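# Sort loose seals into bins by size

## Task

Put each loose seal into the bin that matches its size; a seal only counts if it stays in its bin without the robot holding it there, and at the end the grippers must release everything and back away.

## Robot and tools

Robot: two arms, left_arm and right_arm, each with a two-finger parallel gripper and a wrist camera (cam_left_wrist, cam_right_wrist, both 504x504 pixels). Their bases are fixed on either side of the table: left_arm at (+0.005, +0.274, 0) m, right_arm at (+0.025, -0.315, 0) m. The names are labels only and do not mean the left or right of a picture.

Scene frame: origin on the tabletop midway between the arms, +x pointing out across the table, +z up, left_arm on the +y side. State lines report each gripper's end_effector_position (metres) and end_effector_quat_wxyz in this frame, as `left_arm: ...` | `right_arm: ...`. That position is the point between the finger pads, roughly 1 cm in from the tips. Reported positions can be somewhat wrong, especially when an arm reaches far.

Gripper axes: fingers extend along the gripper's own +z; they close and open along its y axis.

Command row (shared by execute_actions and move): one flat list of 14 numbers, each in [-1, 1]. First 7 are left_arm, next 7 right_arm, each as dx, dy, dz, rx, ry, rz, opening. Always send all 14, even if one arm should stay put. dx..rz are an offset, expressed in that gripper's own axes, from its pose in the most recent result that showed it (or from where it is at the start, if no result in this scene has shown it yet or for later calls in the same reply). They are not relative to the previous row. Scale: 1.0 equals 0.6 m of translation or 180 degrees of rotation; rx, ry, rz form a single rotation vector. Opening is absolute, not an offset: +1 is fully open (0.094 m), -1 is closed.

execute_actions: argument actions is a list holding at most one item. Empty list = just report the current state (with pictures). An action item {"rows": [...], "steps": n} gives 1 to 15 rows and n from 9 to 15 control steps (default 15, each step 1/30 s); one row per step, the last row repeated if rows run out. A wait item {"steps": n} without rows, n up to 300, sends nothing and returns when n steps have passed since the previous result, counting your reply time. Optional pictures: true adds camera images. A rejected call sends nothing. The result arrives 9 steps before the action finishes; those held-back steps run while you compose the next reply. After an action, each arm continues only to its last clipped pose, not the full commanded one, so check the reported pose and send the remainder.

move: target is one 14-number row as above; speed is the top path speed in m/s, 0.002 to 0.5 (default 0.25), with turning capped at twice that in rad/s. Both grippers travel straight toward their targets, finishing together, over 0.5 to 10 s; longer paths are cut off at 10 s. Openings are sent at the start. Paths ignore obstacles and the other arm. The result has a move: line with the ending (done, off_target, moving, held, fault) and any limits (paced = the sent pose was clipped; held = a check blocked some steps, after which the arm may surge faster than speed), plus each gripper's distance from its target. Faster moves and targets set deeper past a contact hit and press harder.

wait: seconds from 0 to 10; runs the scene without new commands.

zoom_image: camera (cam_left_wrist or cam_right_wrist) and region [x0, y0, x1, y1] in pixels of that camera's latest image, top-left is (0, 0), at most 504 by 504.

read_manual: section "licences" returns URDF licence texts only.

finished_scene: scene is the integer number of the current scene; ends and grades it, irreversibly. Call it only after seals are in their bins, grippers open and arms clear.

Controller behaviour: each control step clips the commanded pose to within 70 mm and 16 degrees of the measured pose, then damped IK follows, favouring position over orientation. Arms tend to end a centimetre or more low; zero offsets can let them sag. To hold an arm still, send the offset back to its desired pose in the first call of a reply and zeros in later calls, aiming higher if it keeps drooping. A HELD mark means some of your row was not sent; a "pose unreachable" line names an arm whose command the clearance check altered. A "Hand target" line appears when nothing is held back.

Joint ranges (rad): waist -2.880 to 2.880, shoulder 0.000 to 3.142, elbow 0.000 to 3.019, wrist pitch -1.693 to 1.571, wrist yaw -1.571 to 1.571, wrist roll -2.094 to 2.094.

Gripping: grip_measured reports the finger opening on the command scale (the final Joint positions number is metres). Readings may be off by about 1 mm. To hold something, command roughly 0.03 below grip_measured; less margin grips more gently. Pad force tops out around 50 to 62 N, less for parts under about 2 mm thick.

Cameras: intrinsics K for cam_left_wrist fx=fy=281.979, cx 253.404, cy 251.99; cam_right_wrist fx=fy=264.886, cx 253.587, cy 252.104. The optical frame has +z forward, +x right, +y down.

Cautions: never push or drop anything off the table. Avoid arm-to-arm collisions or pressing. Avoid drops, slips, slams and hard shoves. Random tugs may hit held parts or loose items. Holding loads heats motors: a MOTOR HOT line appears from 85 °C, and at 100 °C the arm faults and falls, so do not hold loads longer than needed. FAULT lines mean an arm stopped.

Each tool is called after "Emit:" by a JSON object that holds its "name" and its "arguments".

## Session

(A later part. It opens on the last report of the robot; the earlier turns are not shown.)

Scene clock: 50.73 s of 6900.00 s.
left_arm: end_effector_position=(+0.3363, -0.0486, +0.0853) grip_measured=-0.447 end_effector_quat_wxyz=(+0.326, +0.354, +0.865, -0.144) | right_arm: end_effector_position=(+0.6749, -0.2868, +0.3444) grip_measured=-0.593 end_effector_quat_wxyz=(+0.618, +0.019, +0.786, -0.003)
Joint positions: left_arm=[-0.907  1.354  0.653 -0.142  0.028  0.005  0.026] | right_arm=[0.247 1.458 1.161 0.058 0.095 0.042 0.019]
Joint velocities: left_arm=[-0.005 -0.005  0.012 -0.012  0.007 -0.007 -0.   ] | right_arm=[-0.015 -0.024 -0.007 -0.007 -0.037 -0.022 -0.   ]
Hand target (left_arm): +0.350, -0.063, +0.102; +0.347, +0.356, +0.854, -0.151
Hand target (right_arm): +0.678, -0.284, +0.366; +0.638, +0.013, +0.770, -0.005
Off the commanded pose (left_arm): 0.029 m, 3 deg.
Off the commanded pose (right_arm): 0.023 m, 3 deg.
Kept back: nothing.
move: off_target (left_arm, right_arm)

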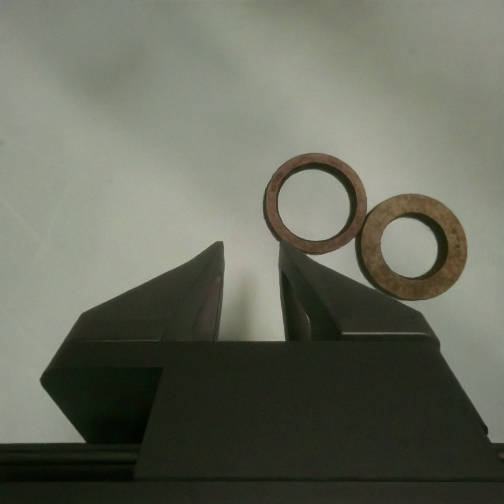

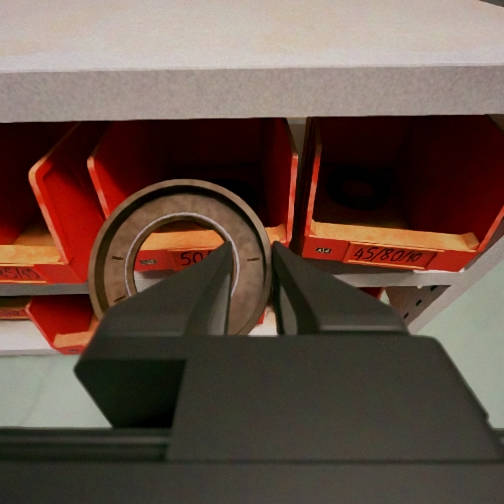

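Emit:
{"name": "move", "arguments": {"target": [-0.052,-0.025,0.092,0,-0.02,0,-0.45, -0.028,0.047,0.113,0,0,0,-0.63], "speed": 0.12}}

Scene clock: 53.33 s of 6900.00 s.
left_arm: end_effector_position=(+0.3557, -0.0857, +0.0565) grip_measured=-0.447 end_effector_quat_wxyz=(+0.338, +0.352, +0.860, -0.147) | right_arm: end_effector_position=(+0.7263, -0.2677, +0.3015) grip_measured=-0.593 end_effector_quat_wxyz=(+0.591, +0.015, +0.806, -0.010)
Joint positions: left_arm=[-0.943  1.519  0.709 -0.005  0.    -0.021  0.026] | right_arm=[0.277 1.624 1.28  0.036 0.129 0.042 0.019]
Joint velocities: left_arm=[-0.005 -0.015  0.012 -0.007  0.007 -0.007  0.   ] | right_arm=[-0.005  0.005  0.007 -0.022 -0.051 -0.066  0.001]
Hand target (left_arm): +0.366, -0.102, +0.066; +0.353, +0.349, +0.854, -0.156
Hand target (right_arm): +0.741, -0.261, +0.344; +0.618, +0.019, +0.786, -0.002
Off the commanded pose (left_arm): 0.022 m, 2 deg.
Off the commanded pose (right_arm): 0.048 m, 4 deg.
Kept back: nothing.
move: off_target (left_arm, right_arm)

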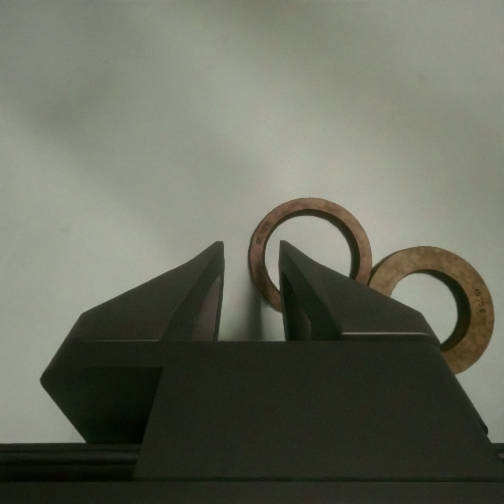

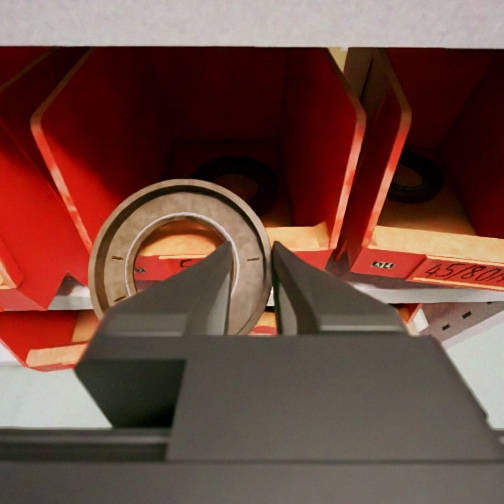

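Emit:
{"name": "move", "arguments": {"target": [-0.033,-0.012,0.015,0,0,0,-0.45, -0.095,0.02,-0.03,0,-0.03,0,-0.63], "speed": 0.08}}

Scene clock: 55.53 s of 6900.00 s.
left_arm: end_effector_position=(+0.3589, -0.0926, +0.0616) grip_measured=-0.447 end_effector_quat_wxyz=(+0.340, +0.352, +0.860, -0.145) | right_arm: end_effector_position=(+0.7222, -0.2615, +0.3138) grip_measured=-0.593 end_effector_quat_wxyz=(+0.598, +0.016, +0.801, -0.014)
Joint positions: left_arm=[-0.952  1.524  0.733 -0.022 -0.01  -0.026  0.026] | right_arm=[0.292 1.606 1.28  0.035 0.151 0.042 0.019]
Joint velocities: left_arm=[ 0.005 -0.015 -0.002  0.012 -0.037 -0.007  0.   ] | right_arm=[-0.005 -0.005 -0.012  0.002 -0.037  0.007  0.   ]
Hand target (left_arm): +0.365, -0.105, +0.064; +0.339, +0.352, +0.860, -0.147
Hand target (right_arm): +0.725, -0.255, +0.361; +0.628, +0.014, +0.778, -0.010
Off the commanded pose (left_arm): 0.014 m, 0 deg.
Off the commanded pose (right_arm): 0.048 m, 4 deg.
Kept back: nothing.
move: off_target (left_arm, right_arm)

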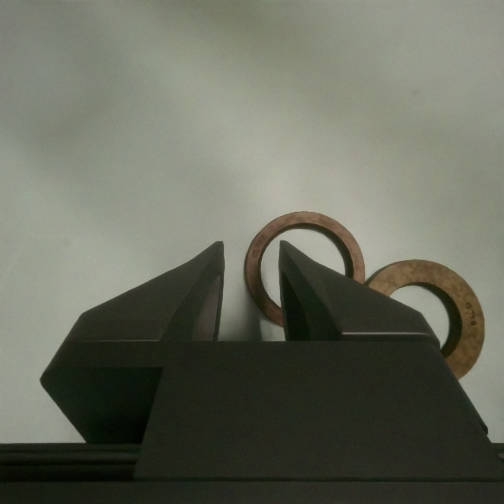

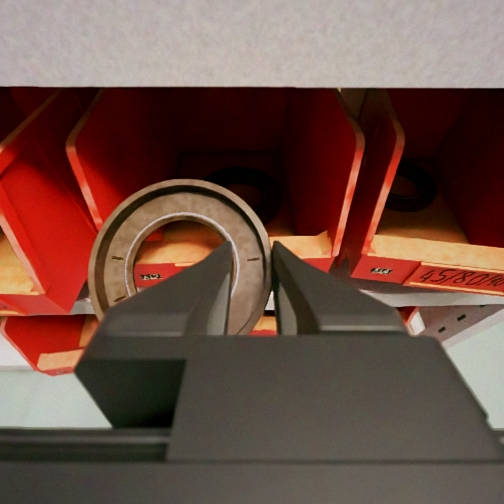

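Emit:
{"name": "move", "arguments": {"target": [0.045,0,0.05,0,0,0,-0.45, -0.13,0,-0.035,0,-0.05,0,-0.63], "speed": 0.06}}

Scene clock: 57.63 s of 6900.00 s.
left_arm: end_effector_position=(+0.3592, -0.0930, +0.0298) grip_measured=-0.447 end_effector_quat_wxyz=(+0.341, +0.351, +0.860, -0.146) | right_arm: end_effector_position=(+0.7188, -0.2625, +0.3378) grip_measured=-0.593 end_effector_quat_wxyz=(+0.619, +0.016, +0.785, -0.015)
Joint positions: left_arm=[-0.952  1.604  0.706  0.088 -0.01  -0.027  0.026] | right_arm=[0.292 1.58  1.28  0.063 0.155 0.033 0.019]
Joint velocities: left_arm=[-0.005  0.005 -0.012  0.012  0.007 -0.022 -0.   ] | right_arm=[-0.005 -0.005  0.002  0.002  0.037 -0.022 -0.001]
Hand target (left_arm): +0.359, -0.093, +0.021; +0.340, +0.351, +0.860, -0.145
Hand target (right_arm): +0.721, -0.261, +0.394; +0.659, +0.015, +0.752, -0.014
Off the commanded pose (left_arm): 0.009 m, 0 deg.
Off the commanded pose (right_arm): 0.057 m, 6 deg.
Kept back: nothing.
move: off_target (right_arm)

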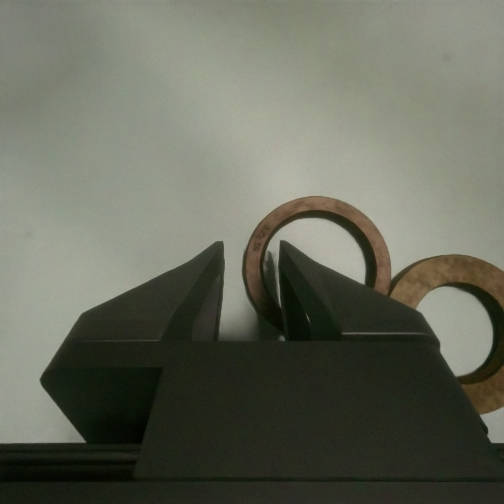

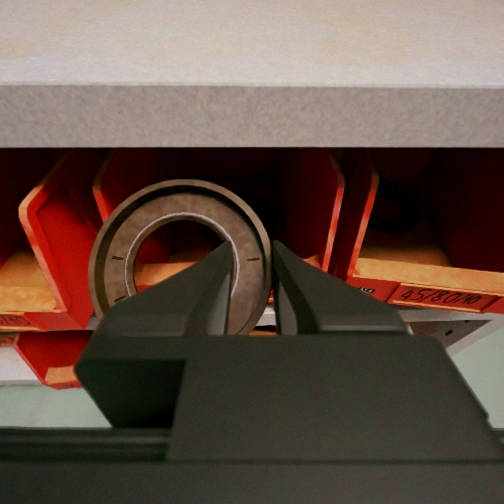

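Emit:
{"name": "move", "arguments": {"target": [0.02,0,0.022,0,0,0,-0.45, -0.085,0,0.065,0,-0.03,0,-0.63], "speed": 0.05}}

Scene clock: 59.77 s of 6900.00 s.
left_arm: end_effector_position=(+0.3599, -0.0937, +0.0221) grip_measured=-0.447 end_effector_quat_wxyz=(+0.344, +0.351, +0.858, -0.147) | right_arm: end_effector_position=(+0.7459, -0.2604, +0.3224) grip_measured=-0.593 end_effector_quat_wxyz=(+0.614, +0.013, +0.789, -0.016)
Joint positions: left_arm=[-0.952  1.627  0.7    0.124 -0.01  -0.027  0.026] | right_arm=[0.29  1.659 1.343 0.066 0.149 0.029 0.019]
Joint velocities: left_arm=[ 0.005  0.005 -0.002 -0.027 -0.037  0.037 -0.001] | right_arm=[-0.015  0.005 -0.002 -0.002  0.022 -0.051 -0.001]
Hand target (left_arm): +0.359, -0.093, +0.012; +0.341, +0.351, +0.860, -0.146
Hand target (right_arm): +0.762, -0.265, +0.378; +0.655, +0.015, +0.755, -0.016
Off the commanded pose (left_arm): 0.010 m, 0 deg.
Off the commanded pose (right_arm): 0.061 m, 6 deg.
Kept back: nothing.
move: off_target (right_arm)

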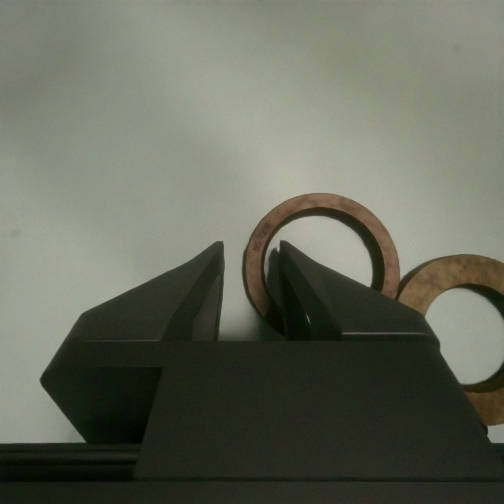

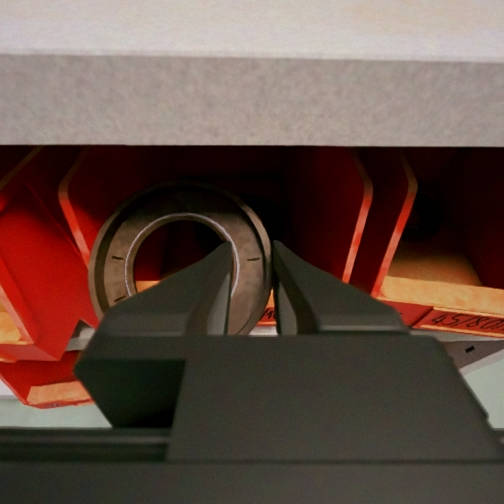

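Emit:
{"name": "move", "arguments": {"target": [0.017,0,0.019,0,0,0,-0.45, -0.12,0,0.074,0,-0.03,0,-0.63], "speed": 0.05}}

Scene clock: 62.23 s of 6900.00 s.
left_arm: end_effector_position=(+0.3610, -0.0948, +0.0174) grip_measured=-0.447 end_effector_quat_wxyz=(+0.348, +0.350, +0.857, -0.149) | right_arm: end_effector_position=(+0.7880, -0.2569, +0.3318) grip_measured=-0.593 end_effector_quat_wxyz=(+0.621, +0.012, +0.783, -0.014)
Joint positions: left_arm=[-0.952  1.644  0.696  0.153 -0.01  -0.027  0.026] | right_arm=[0.287 1.757 1.487 0.039 0.143 0.026 0.019]
Joint velocities: left_arm=[-0.005 -0.015 -0.017  0.002 -0.007 -0.081  0.001] | right_arm=[-0.005 -0.005  0.017 -0.002 -0.022  0.022 -0.001]
Hand target (left_arm): +0.360, -0.094, +0.007; +0.344, +0.351, +0.858, -0.147
Hand target (right_arm): +0.801, -0.262, +0.381; +0.651, +0.012, +0.759, -0.016
Off the commanded pose (left_arm): 0.011 m, 0 deg.
Off the commanded pose (right_arm): 0.053 m, 4 deg.
Kept back: nothing.
move: off_target (left_arm, right_arm)

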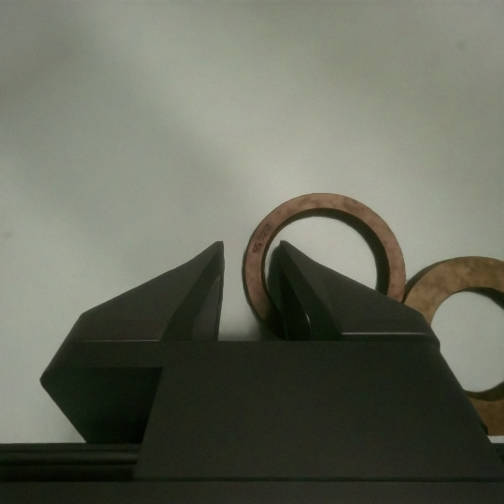

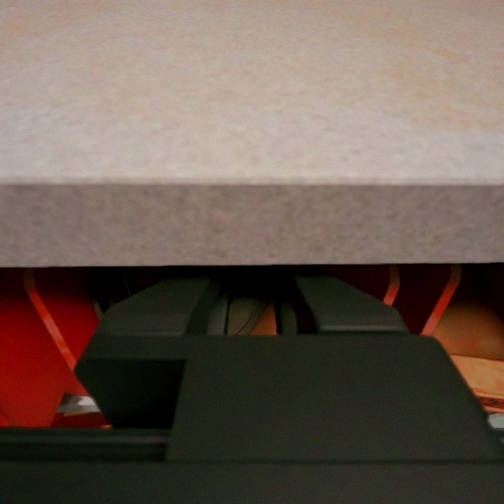

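Emit:
{"name": "move", "arguments": {"target": [0,0,0,0,0,0,-0.89, -0.088,0,0.047,0,-0.02,0,-0.63], "speed": 0.05}}

Scene clock: 64.13 s of 6900.00 s.
left_arm: end_effector_position=(+0.3609, -0.0948, +0.0174) grip_measured=-0.844 end_effector_quat_wxyz=(+0.348, +0.350, +0.857, -0.149) | right_arm: end_effector_position=(+0.8085, -0.2545, +0.3242) grip_measured=-0.593 end_effector_quat_wxyz=(+0.614, +0.011, +0.789, -0.015)
Joint positions: left_arm=[-0.952  1.644  0.696  0.153 -0.009 -0.027  0.007] | right_arm=[0.287 1.815 1.559 0.005 0.142 0.026 0.019]
Joint velocities: left_arm=[ 0.005  0.015 -0.007 -0.002  0.022 -0.095 -0.001] | right_arm=[ 0.005  0.015  0.007 -0.007 -0.022 -0.037 -0.   ]
Hand target (left_arm): +0.361, -0.095, +0.017; +0.348, +0.350, +0.857, -0.149
Hand target (right_arm): +0.821, -0.258, +0.376; +0.646, +0.011, +0.763, -0.015
Off the commanded pose (left_arm): 0.000 m, 0 deg.
Off the commanded pose (right_arm): 0.056 m, 5 deg.
Kept back: nothing.
move: off_target (right_arm)

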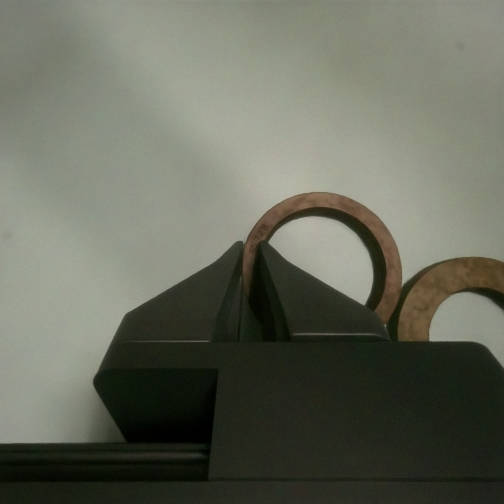

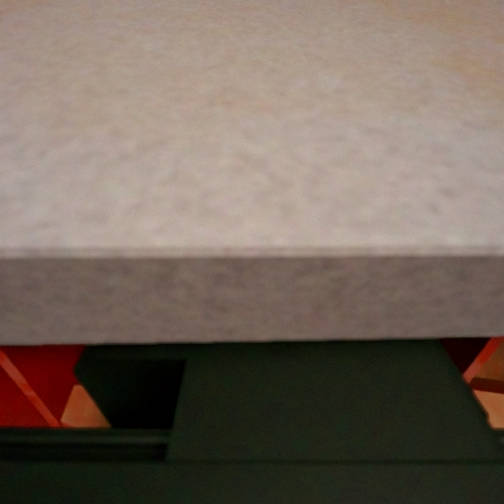

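Emit:
{"name": "move", "arguments": {"target": [-0.17,0,-0.19,0,0,0,-0.88, -0.085,0,0,0,-0.02,0,-0.3], "speed": 0.15}}

Scene clock: 66.00 s of 6900.00 s.
left_arm: end_effector_position=(+0.3468, -0.0803, +0.1460) grip_measured=-0.844 end_effector_quat_wxyz=(+0.331, +0.353, +0.863, -0.142) | right_arm: end_effector_position=(+0.8076, -0.2546, +0.3206) grip_measured=-0.301 end_effector_quat_wxyz=(+0.608, +0.010, +0.794, -0.015)
Joint positions: left_arm=[-0.952  1.319  0.81  -0.325 -0.008 -0.027  0.007] | right_arm=[ 0.287  1.815  1.559 -0.01   0.142  0.026  0.033]
Joint velocities: left_arm=[-0.005  0.015 -0.002 -0.007  0.037  0.007 -0.001] | right_arm=[-0.005 -0.015  0.002  0.012 -0.007 -0.007  0.   ]
Hand target (left_arm): +0.357, -0.088, +0.170; +0.348, +0.350, +0.857, -0.149
Hand target (right_arm): +0.816, -0.254, +0.373; +0.639, +0.010, +0.769, -0.015
Off the commanded pose (left_arm): 0.028 m, 2 deg.
Off the commanded pose (right_arm): 0.055 m, 4 deg.
Kept back: nothing.
move: off_target (left_arm, right_arm)

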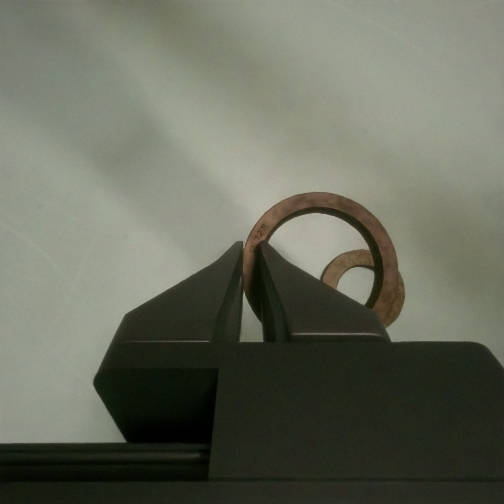

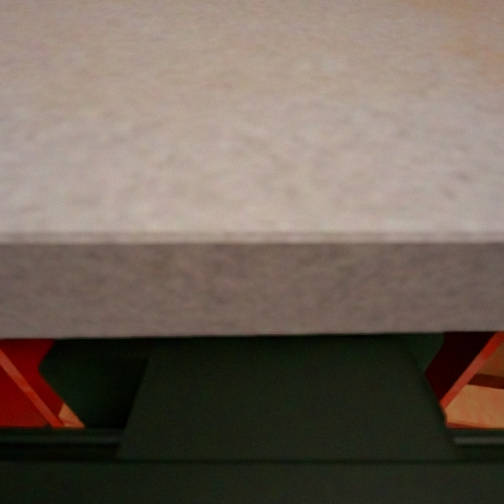

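Emit:
{"name": "move", "arguments": {"target": [-0.223,0.452,-0.211,-0.17,0,-0.187,-0.88, -0.012,0,-0.245,0,-0.02,0,-0.3], "speed": 0.15}}

Scene clock: 69.80 s of 6900.00 s.
left_arm: end_effector_position=(+0.5384, +0.1018, +0.3149) grip_measured=-0.844 end_effector_quat_wxyz=(+0.353, +0.001, +0.936, +0.002) | right_arm: end_effector_position=(+0.6730, -0.2546, +0.3560) grip_measured=-0.301 end_effector_quat_wxyz=(+0.621, +0.011, +0.784, -0.019)
Joint positions: left_arm=[-0.535  1.402  1.366 -0.852 -0.256 -0.296  0.007] | right_arm=[0.319 1.454 1.184 0.036 0.182 0.026 0.033]
Joint velocities: left_arm=[ 0.005 -0.005 -0.002 -0.012 -0.051 -0.081  0.   ] | right_arm=[-0.005 -0.005 -0.007 -0.017  0.022 -0.037  0.   ]
Hand target (left_arm): +0.551, +0.100, +0.327; +0.359, -0.007, +0.933, -0.001
Hand target (right_arm): +0.668, -0.249, +0.367; +0.632, +0.009, +0.774, -0.015
Off the commanded pose (left_arm): 0.016 m, 1 deg.
Off the commanded pose (right_arm): 0.012 m, 2 deg.
Kept back: nothing.
move: off_target (left_arm, right_arm)

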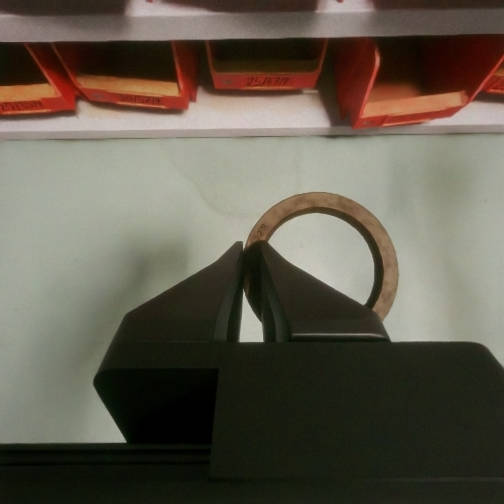

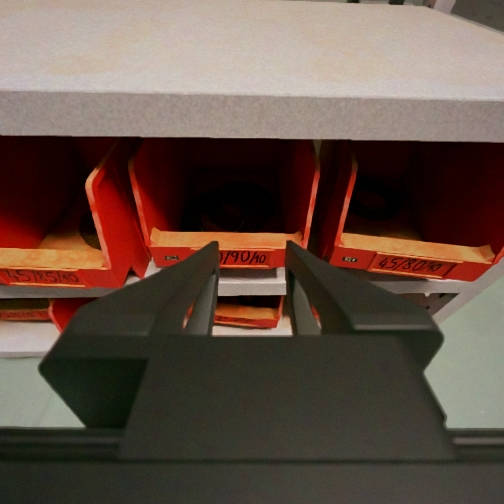

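Emit:
{"name": "zoom_image", "arguments": {"camera": "cam_right_wrist", "region": [80, 130, 340, 290]}}

Region (80, 130, 340, 290) of cam_right_wrist's 504x504 image, scaled by 1.938, with more detail than that image has; it fills the top 310 rows of this view, and the rest is white.

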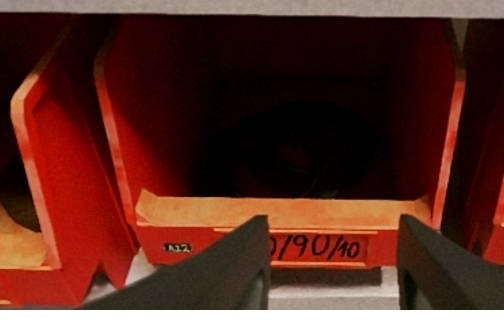

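Emit:
{"name": "move", "arguments": {"target": [-0.24,0,0.079,0,-0.195,0,-0.88, 0.1,-0.08,-0.52,0,0,0,-0.3], "speed": 0.25}}

Scene clock: 72.70 s of 6900.00 s.
left_arm: end_effector_position=(+0.6677, +0.0962, +0.3693) grip_measured=-0.844 end_effector_quat_wxyz=(+0.608, +0.001, +0.794, -0.006) | right_arm: end_effector_position=(+0.3525, -0.2932, +0.3830) grip_measured=-0.301 end_effector_quat_wxyz=(+0.630, +0.010, +0.776, -0.024)
Joint positions: left_arm=[-0.485  1.548  1.347 -0.076 -0.317 -0.096  0.007] | right_arm=[ 0.37   0.468  0.657 -0.401  0.238  0.026  0.033]
Joint velocities: left_arm=[-0.015 -0.005 -0.002  0.012  0.066  0.007 -0.002] | right_arm=[-0.015 -0.005  0.002  0.007 -0.022  0.051 -0.001]
Hand target (left_arm): +0.677, +0.099, +0.374; +0.617, -0.001, +0.787, -0.004
Hand target (right_arm): +0.354, -0.290, +0.372; +0.621, +0.011, +0.784, -0.019
Off the commanded pose (left_arm): 0.013 m, 2 deg.
Off the commanded pose (right_arm): 0.014 m, 1 deg.
Kept back: nothing.
move: off_target (left_arm, right_arm)

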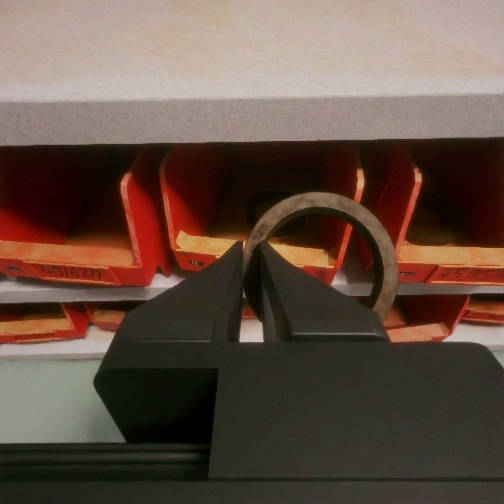

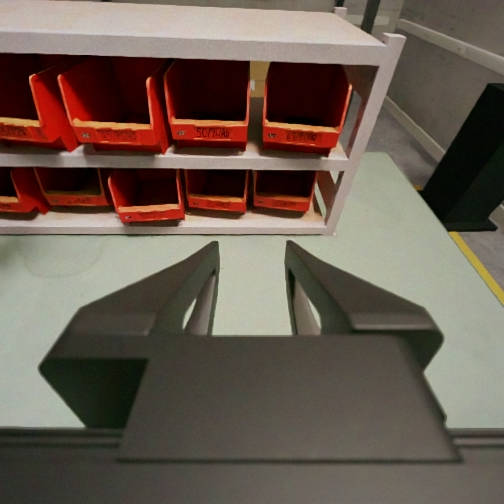

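Emit:
{"name": "move", "arguments": {"target": [0.01,0.033,0.123,0,0,0,-0.88, 0,0,0,0,0,0,-0.3], "speed": 0.12}}

Scene clock: 74.67 s of 6900.00 s.
left_arm: end_effector_position=(+0.7205, +0.1149, +0.3207) grip_measured=-0.844 end_effector_quat_wxyz=(+0.586, +0.005, +0.810, -0.002) | right_arm: end_effector_position=(+0.3525, -0.2932, +0.3830) grip_measured=-0.301 end_effector_quat_wxyz=(+0.630, +0.010, +0.776, -0.024)
Joint positions: left_arm=[-0.423  1.692  1.429 -0.066 -0.253 -0.084  0.007] | right_arm=[ 0.37   0.468  0.657 -0.401  0.238  0.026  0.033]
Joint velocities: left_arm=[ 0.015  0.005 -0.007  0.022 -0.007 -0.022  0.001] | right_arm=[-0.005 -0.024 -0.017  0.012  0.11  -0.037 -0.001]
Hand target (left_arm): +0.736, +0.115, +0.344; +0.608, +0.001, +0.794, -0.006
Hand target (right_arm): +0.352, -0.293, +0.383; +0.630, +0.010, +0.776, -0.024
Off the commanded pose (left_arm): 0.029 m, 3 deg.
Off the commanded pose (right_arm): 0.000 m, 0 deg.
Kept back: nothing.
move: off_target (left_arm)

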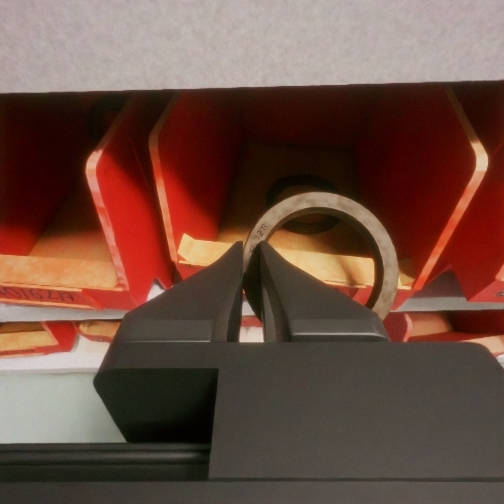

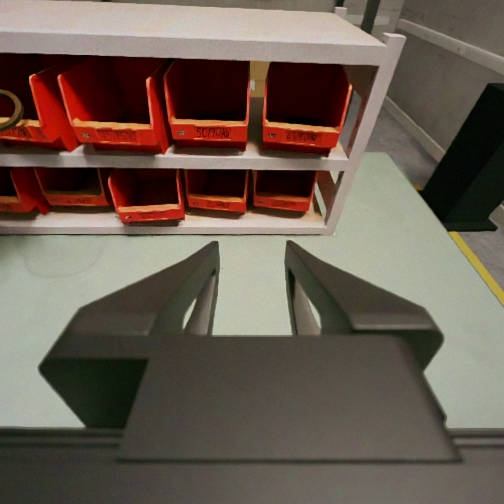

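Emit:
{"name": "move", "arguments": {"target": [-0.10,-0.005,0.124,0,-0.03,0,-0.88, 0,0,0,0,0,0,-0.3], "speed": 0.08}}

Scene clock: 76.80 s of 6900.00 s.
left_arm: end_effector_position=(+0.7945, +0.1042, +0.3344) grip_measured=-0.844 end_effector_quat_wxyz=(+0.611, +0.008, +0.792, -0.005) | right_arm: end_effector_position=(+0.3525, -0.2932, +0.3830) grip_measured=-0.301 end_effector_quat_wxyz=(+0.630, +0.010, +0.776, -0.024)
Joint positions: left_arm=[-0.406  1.871  1.675 -0.068 -0.234 -0.061  0.007] | right_arm=[ 0.37   0.468  0.657 -0.401  0.238  0.026  0.033]
Joint velocities: left_arm=[-0.015 -0.015  0.002  0.032 -0.022 -0.007  0.001] | right_arm=[-0.024 -0.015  0.017  0.022 -0.022 -0.007  0.   ]
Hand target (left_arm): +0.808, +0.109, +0.354; +0.623, +0.005, +0.782, -0.003
Hand target (right_arm): +0.352, -0.293, +0.383; +0.630, +0.010, +0.776, -0.024
Off the commanded pose (left_arm): 0.026 m, 2 deg.
Off the commanded pose (right_arm): 0.000 m, 0 deg.
Kept back: nothing.
move: off_target (left_arm)

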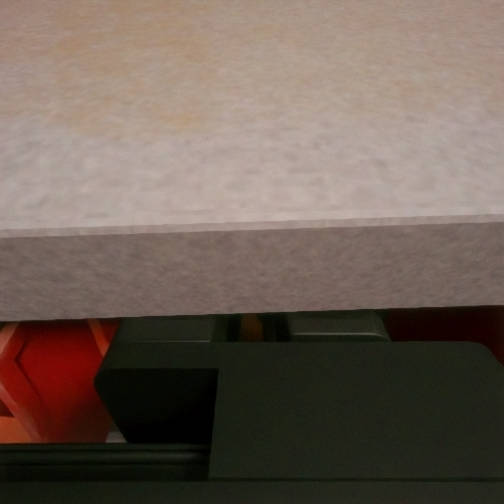

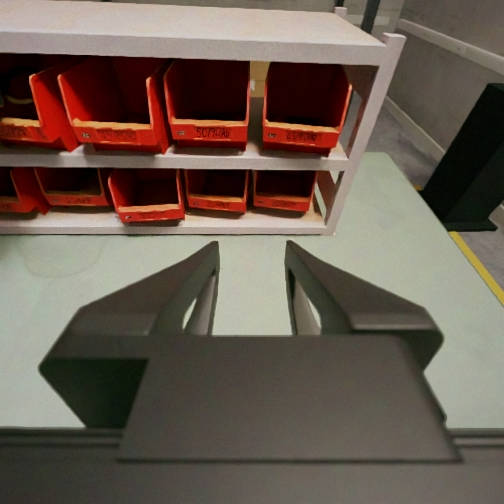

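Emit:
{"name": "move", "arguments": {"target": [-0.035,0,0.036,0,0,0,-0.88, 0,0,0,0,0,0,-0.3], "speed": 0.05}}

Emit:
{"name": "move", "arguments": {"target": [-0.02,0,0,0,0,0,-0.55, 0,0,0,0,0,0,-0.3], "speed": 0.05}}

Scene clock: 78.10 s of 6900.00 s.
left_arm: end_effector_position=(+0.8054, +0.1003, +0.3298) grip_measured=-0.844 end_effector_quat_wxyz=(+0.598, +0.012, +0.801, -0.005) | right_arm: end_effector_position=(+0.3525, -0.2932, +0.3830) grip_measured=-0.301 end_effector_quat_wxyz=(+0.630, +0.010, +0.776, -0.024)
Joint positions: left_arm=[-0.406  1.906  1.734 -0.124 -0.229 -0.062  0.007] | right_arm=[ 0.37   0.468  0.657 -0.401  0.238  0.026  0.033]
Joint velocities: left_arm=[-0.005 -0.005  0.002 -0.007  0.022 -0.022 -0.   ] | right_arm=[-0.015 -0.015 -0.022  0.022 -0.022  0.007  0.001]
Hand target (left_arm): +0.819, +0.104, +0.349; +0.611, +0.008, +0.792, -0.005
Hand target (right_arm): +0.352, -0.293, +0.383; +0.630, +0.010, +0.776, -0.024
Off the commanded pose (left_arm): 0.025 m, 2 deg.
Off the commanded pose (right_arm): 0.000 m, 0 deg.
Kept back: nothing.
move: off_target (left_arm)

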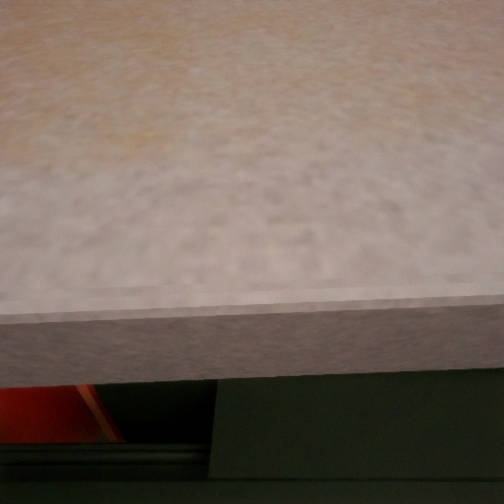

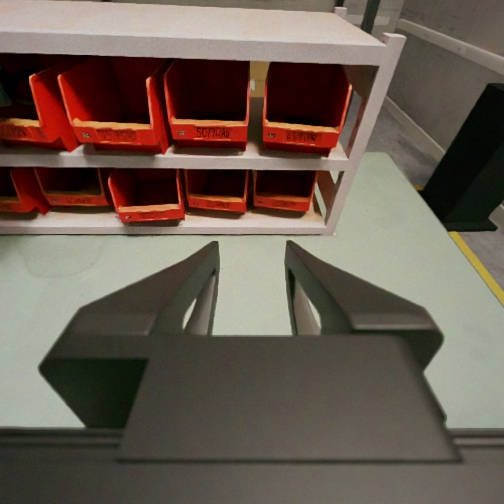

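Scene clock: 78.80 s of 6900.00 s.
left_arm: end_effector_position=(+0.8042, +0.1007, +0.3257) grip_measured=-0.553 end_effector_quat_wxyz=(+0.591, +0.013, +0.806, -0.003) | right_arm: end_effector_position=(+0.3525, -0.2932, +0.3830) grip_measured=-0.301 end_effector_quat_wxyz=(+0.630, +0.010, +0.776, -0.024)
Joint positions: left_arm=[-0.406  1.906  1.734 -0.141 -0.229 -0.062  0.021] | right_arm=[ 0.37   0.468  0.657 -0.401  0.238  0.026  0.033]
Joint velocities: left_arm=[ 0.005 -0.015 -0.017  0.022 -0.007  0.037  0.   ] | right_arm=[-0.015  0.015  0.037 -0.012  0.11   0.066 -0.001]
Hand target (left_arm): +0.808, +0.100, +0.341; +0.598, +0.012, +0.801, -0.005
Hand target (right_arm): +0.352, -0.293, +0.383; +0.630, +0.010, +0.776, -0.024
Off the commanded pose (left_arm): 0.016 m, 1 deg.
Off the commanded pose (right_arm): 0.000 m, 0 deg.
Kept back: nothing.
move: off_target (left_arm)

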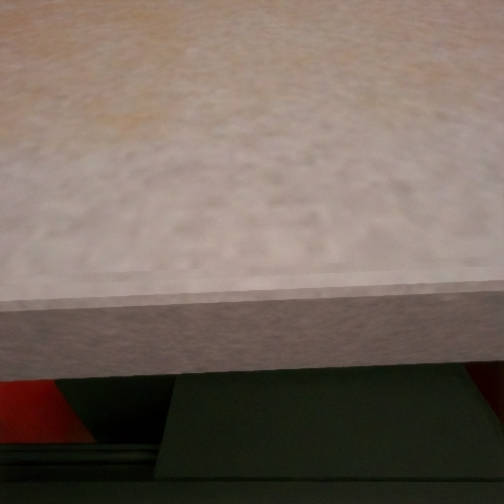

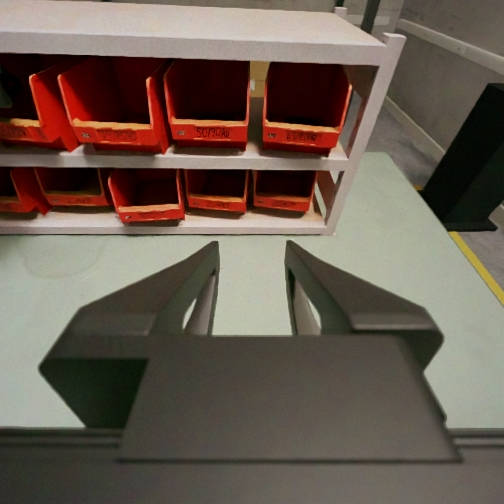

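Emit:
{"name": "move", "arguments": {"target": [0.03,0,-0.235,0,0,0,-0.55, 0,0,0,0,0,0,-0.3], "speed": 0.15}}

Scene clock: 80.43 s of 6900.00 s.
left_arm: end_effector_position=(+0.6675, +0.1105, +0.3371) grip_measured=-0.553 end_effector_quat_wxyz=(+0.578, +0.017, +0.816, +0.004) | right_arm: end_effector_position=(+0.3525, -0.2932, +0.3830) grip_measured=-0.301 end_effector_quat_wxyz=(+0.630, +0.010, +0.776, -0.024)
Joint positions: left_arm=[-0.457  1.558  1.319 -0.114 -0.282 -0.074  0.021] | right_arm=[ 0.37   0.468  0.657 -0.401  0.238  0.026  0.033]
Joint velocities: left_arm=[ 0.015 -0.015 -0.007 -0.007  0.007 -0.037 -0.001] | right_arm=[-0.015 -0.005 -0.017 -0.017  0.007  0.139 -0.   ]
Hand target (left_arm): +0.664, +0.106, +0.351; +0.591, +0.013, +0.806, -0.003
Hand target (right_arm): +0.352, -0.293, +0.383; +0.630, +0.010, +0.776, -0.024
Off the commanded pose (left_arm): 0.016 m, 2 deg.
Off the commanded pose (right_arm): 0.000 m, 0 deg.
Kept back: nothing.
move: off_target (left_arm)

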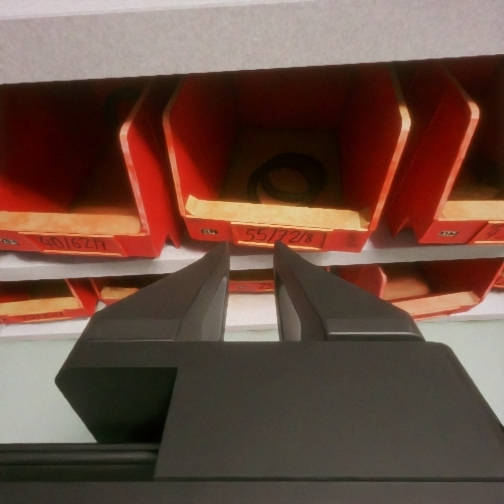

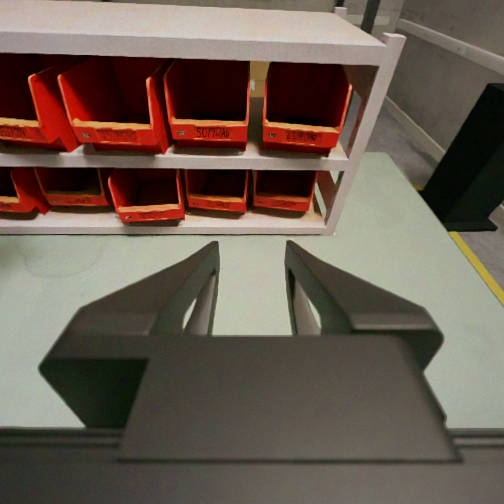

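Emit:
{"name": "move", "arguments": {"target": [0.317,-0.183,-0.448,0,0.142,0,-0.4, 0,0,0,0,0,0,-0.3], "speed": 0.35}}

Emit:
{"name": "move", "arguments": {"target": [0.342,-0.2,0.035,0.197,0,0.197,-0.4, 0,0,0,0,0,0,-0.3], "speed": 0.3}}

Scene clock: 83.17 s of 6900.00 s.
left_arm: end_effector_position=(+0.3487, +0.0134, +0.2366) grip_measured=-0.403 end_effector_quat_wxyz=(+0.384, +0.024, +0.923, +0.013) | right_arm: end_effector_position=(+0.3525, -0.2932, +0.3830) grip_measured=-0.301 end_effector_quat_wxyz=(+0.630, +0.010, +0.776, -0.024)
Joint positions: left_arm=[-1.013  1.153  0.931 -0.777 -0.577 -0.642  0.028] | right_arm=[ 0.37   0.468  0.657 -0.401  0.238  0.026  0.033]
Joint velocities: left_arm=[ 0.005 -0.015  0.002  0.017 -0.007 -0.125  0.001] | right_arm=[-0.005  0.015  0.007 -0.017  0.037 -0.022 -0.   ]
Hand target (left_arm): +0.348, +0.017, +0.244; +0.387, +0.016, +0.922, +0.010
Hand target (right_arm): +0.352, -0.293, +0.383; +0.630, +0.010, +0.776, -0.024
Off the commanded pose (left_arm): 0.008 m, 1 deg.
Off the commanded pose (right_arm): 0.000 m, 0 deg.
Kept back: nothing.
move: done

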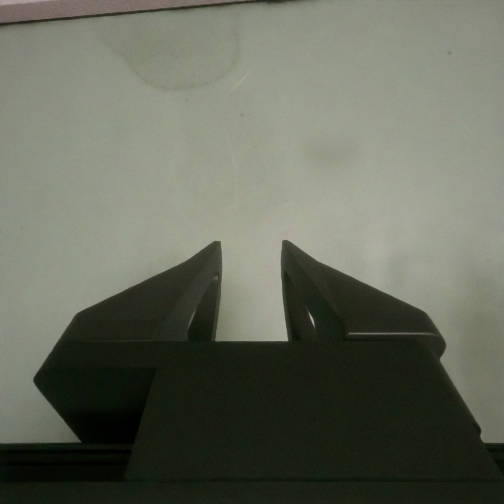

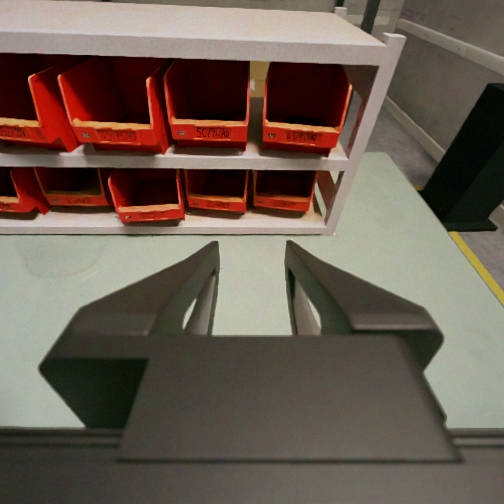

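Scene clock: 85.13 s of 6900.00 s.
left_arm: end_effector_position=(+0.2139, -0.0884, +0.0736) grip_measured=-0.403 end_effector_quat_wxyz=(+0.331, +0.405, +0.839, -0.148) | right_arm: end_effector_position=(+0.3525, -0.2932, +0.3830) grip_measured=-0.301 end_effector_quat_wxyz=(+0.630, +0.010, +0.776, -0.024)
Joint positions: left_arm=[-1.26   1.264  0.529 -0.109 -0.164 -0.153  0.028] | right_arm=[ 0.37   0.468  0.657 -0.401  0.238  0.026  0.033]
Joint velocities: left_arm=[-0.005 -0.005 -0.012 -0.002 -0.066 -0.007 -0.001] | right_arm=[-0.005 -0.015 -0.007 -0.002 -0.007 -0.037  0.   ]
Hand target (left_arm): +0.212, -0.093, +0.072; +0.333, +0.412, +0.835, -0.150
Hand target (right_arm): +0.352, -0.293, +0.383; +0.630, +0.010, +0.776, -0.024
Off the commanded pose (left_arm): 0.007 m, 1 deg.
Off the commanded pose (right_arm): 0.000 m, 0 deg.
Kept back: nothing.
move: done

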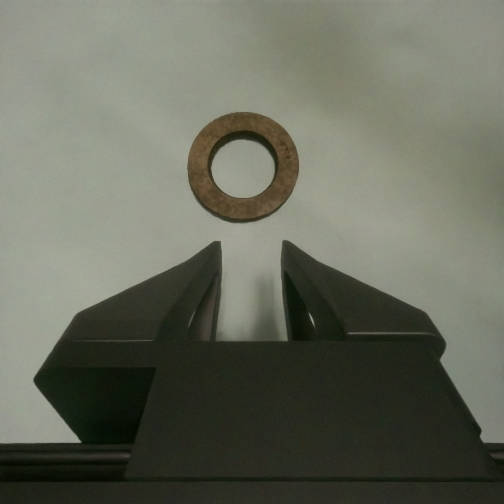

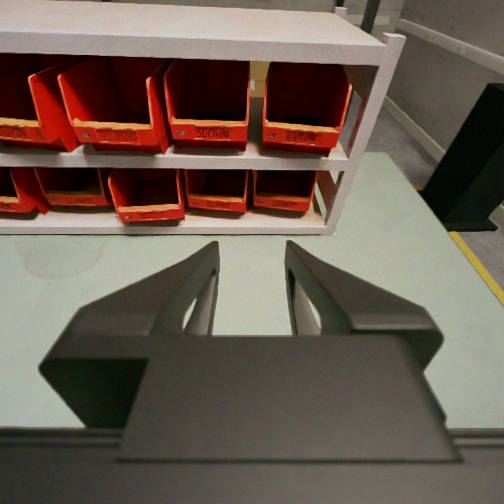

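Emit:
{"name": "move", "arguments": {"target": [-0.075,-0.042,0.105,0,-0.01,0,-0.4, 0,0,0,0,0,0,-0.3], "speed": 0.12}}

Scene clock: 86.77 s of 6900.00 s.
left_arm: end_effector_position=(+0.2359, -0.1444, +0.0481) grip_measured=-0.403 end_effector_quat_wxyz=(+0.331, +0.407, +0.839, -0.142) | right_arm: end_effector_position=(+0.3525, -0.2932, +0.3830) grip_measured=-0.301 end_effector_quat_wxyz=(+0.630, +0.010, +0.776, -0.024)
Joint positions: left_arm=[-1.277  1.492  0.66  -0.02  -0.183 -0.16   0.028] | right_arm=[ 0.37   0.468  0.657 -0.401  0.238  0.026  0.033]
Joint velocities: left_arm=[-0.024  0.005 -0.007 -0.012 -0.051  0.081 -0.001] | right_arm=[-0.015 -0.005  0.007  0.002  0.081  0.022  0.001]
Hand target (left_arm): +0.240, -0.163, +0.058; +0.344, +0.403, +0.834, -0.155
Hand target (right_arm): +0.352, -0.293, +0.383; +0.630, +0.010, +0.776, -0.024
Off the commanded pose (left_arm): 0.022 m, 2 deg.
Off the commanded pose (right_arm): 0.000 m, 0 deg.
Kept back: nothing.
move: off_target (left_arm)

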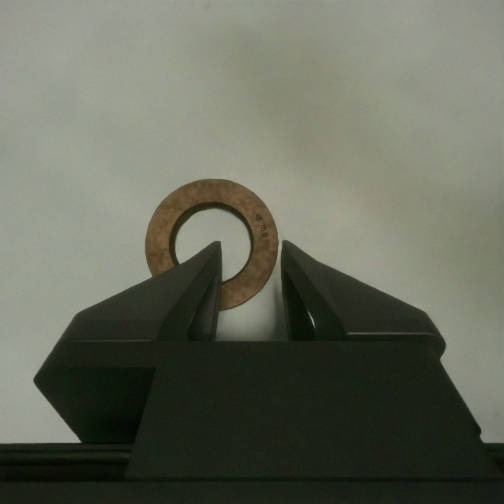

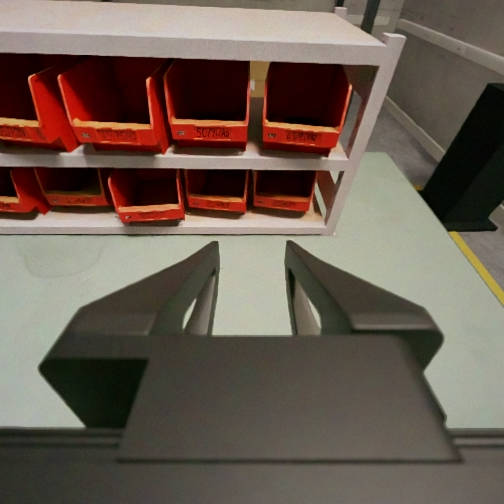

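Emit:
{"name": "move", "arguments": {"target": [-0.042,-0.02,0.028,0,0,0,-0.4, 0,0,0,0,0,0,-0.3], "speed": 0.06}}

Scene clock: 87.97 s of 6900.00 s.
left_arm: end_effector_position=(+0.2429, -0.1615, +0.0500) grip_measured=-0.403 end_effector_quat_wxyz=(+0.332, +0.407, +0.840, -0.141) | right_arm: end_effector_position=(+0.3525, -0.2932, +0.3830) grip_measured=-0.301 end_effector_quat_wxyz=(+0.630, +0.010, +0.776, -0.024)
Joint positions: left_arm=[-1.282  1.53   0.713 -0.036 -0.19  -0.163  0.028] | right_arm=[ 0.37   0.468  0.657 -0.401  0.238  0.026  0.033]
Joint velocities: left_arm=[-0.005 -0.005 -0.002 -0.002 -0.022 -0.037  0.   ] | right_arm=[ 0.015 -0.005 -0.012 -0.017  0.051  0.007 -0.001]
Hand target (left_arm): +0.244, -0.175, +0.052; +0.331, +0.407, +0.839, -0.143
Hand target (right_arm): +0.352, -0.293, +0.383; +0.630, +0.010, +0.776, -0.024
Off the commanded pose (left_arm): 0.014 m, 0 deg.
Off the commanded pose (right_arm): 0.000 m, 0 deg.
Kept back: nothing.
move: off_target (left_arm)

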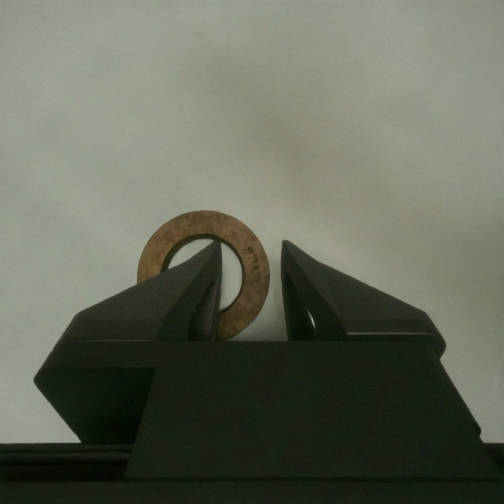

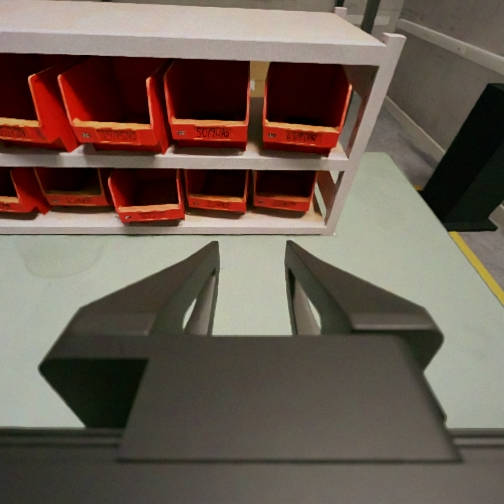

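Emit:
{"name": "move", "arguments": {"target": [0.044,-0.005,0.038,0,0,0,-0.4, 0,0,0,0,0,0,-0.3], "speed": 0.05}}

Scene clock: 89.40 s of 6900.00 s.
left_arm: end_effector_position=(+0.2413, -0.1572, +0.0225) grip_measured=-0.403 end_effector_quat_wxyz=(+0.333, +0.406, +0.840, -0.140) | right_arm: end_effector_position=(+0.3525, -0.2932, +0.3830) grip_measured=-0.301 end_effector_quat_wxyz=(+0.630, +0.010, +0.776, -0.024)
Joint positions: left_arm=[-1.282  1.591  0.678  0.06  -0.192 -0.163  0.028] | right_arm=[ 0.37   0.468  0.657 -0.401  0.238  0.026  0.033]
Joint velocities: left_arm=[-0.005  0.005 -0.002  0.002  0.037  0.037 -0.001] | right_arm=[-0.015  0.015 -0.002  0.017  0.007  0.007 -0.   ]
Hand target (left_arm): +0.239, -0.159, +0.015; +0.332, +0.406, +0.840, -0.141
Hand target (right_arm): +0.352, -0.293, +0.383; +0.630, +0.010, +0.776, -0.024
Off the commanded pose (left_arm): 0.008 m, 0 deg.
Off the commanded pose (right_arm): 0.000 m, 0 deg.
Kept back: nothing.
move: done

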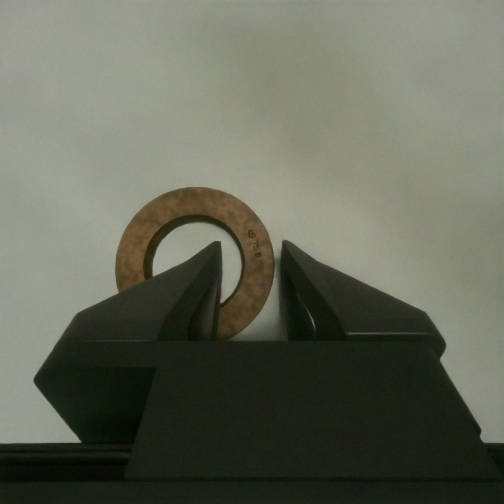

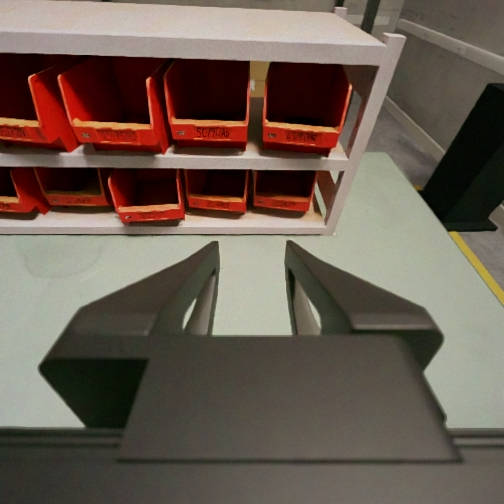

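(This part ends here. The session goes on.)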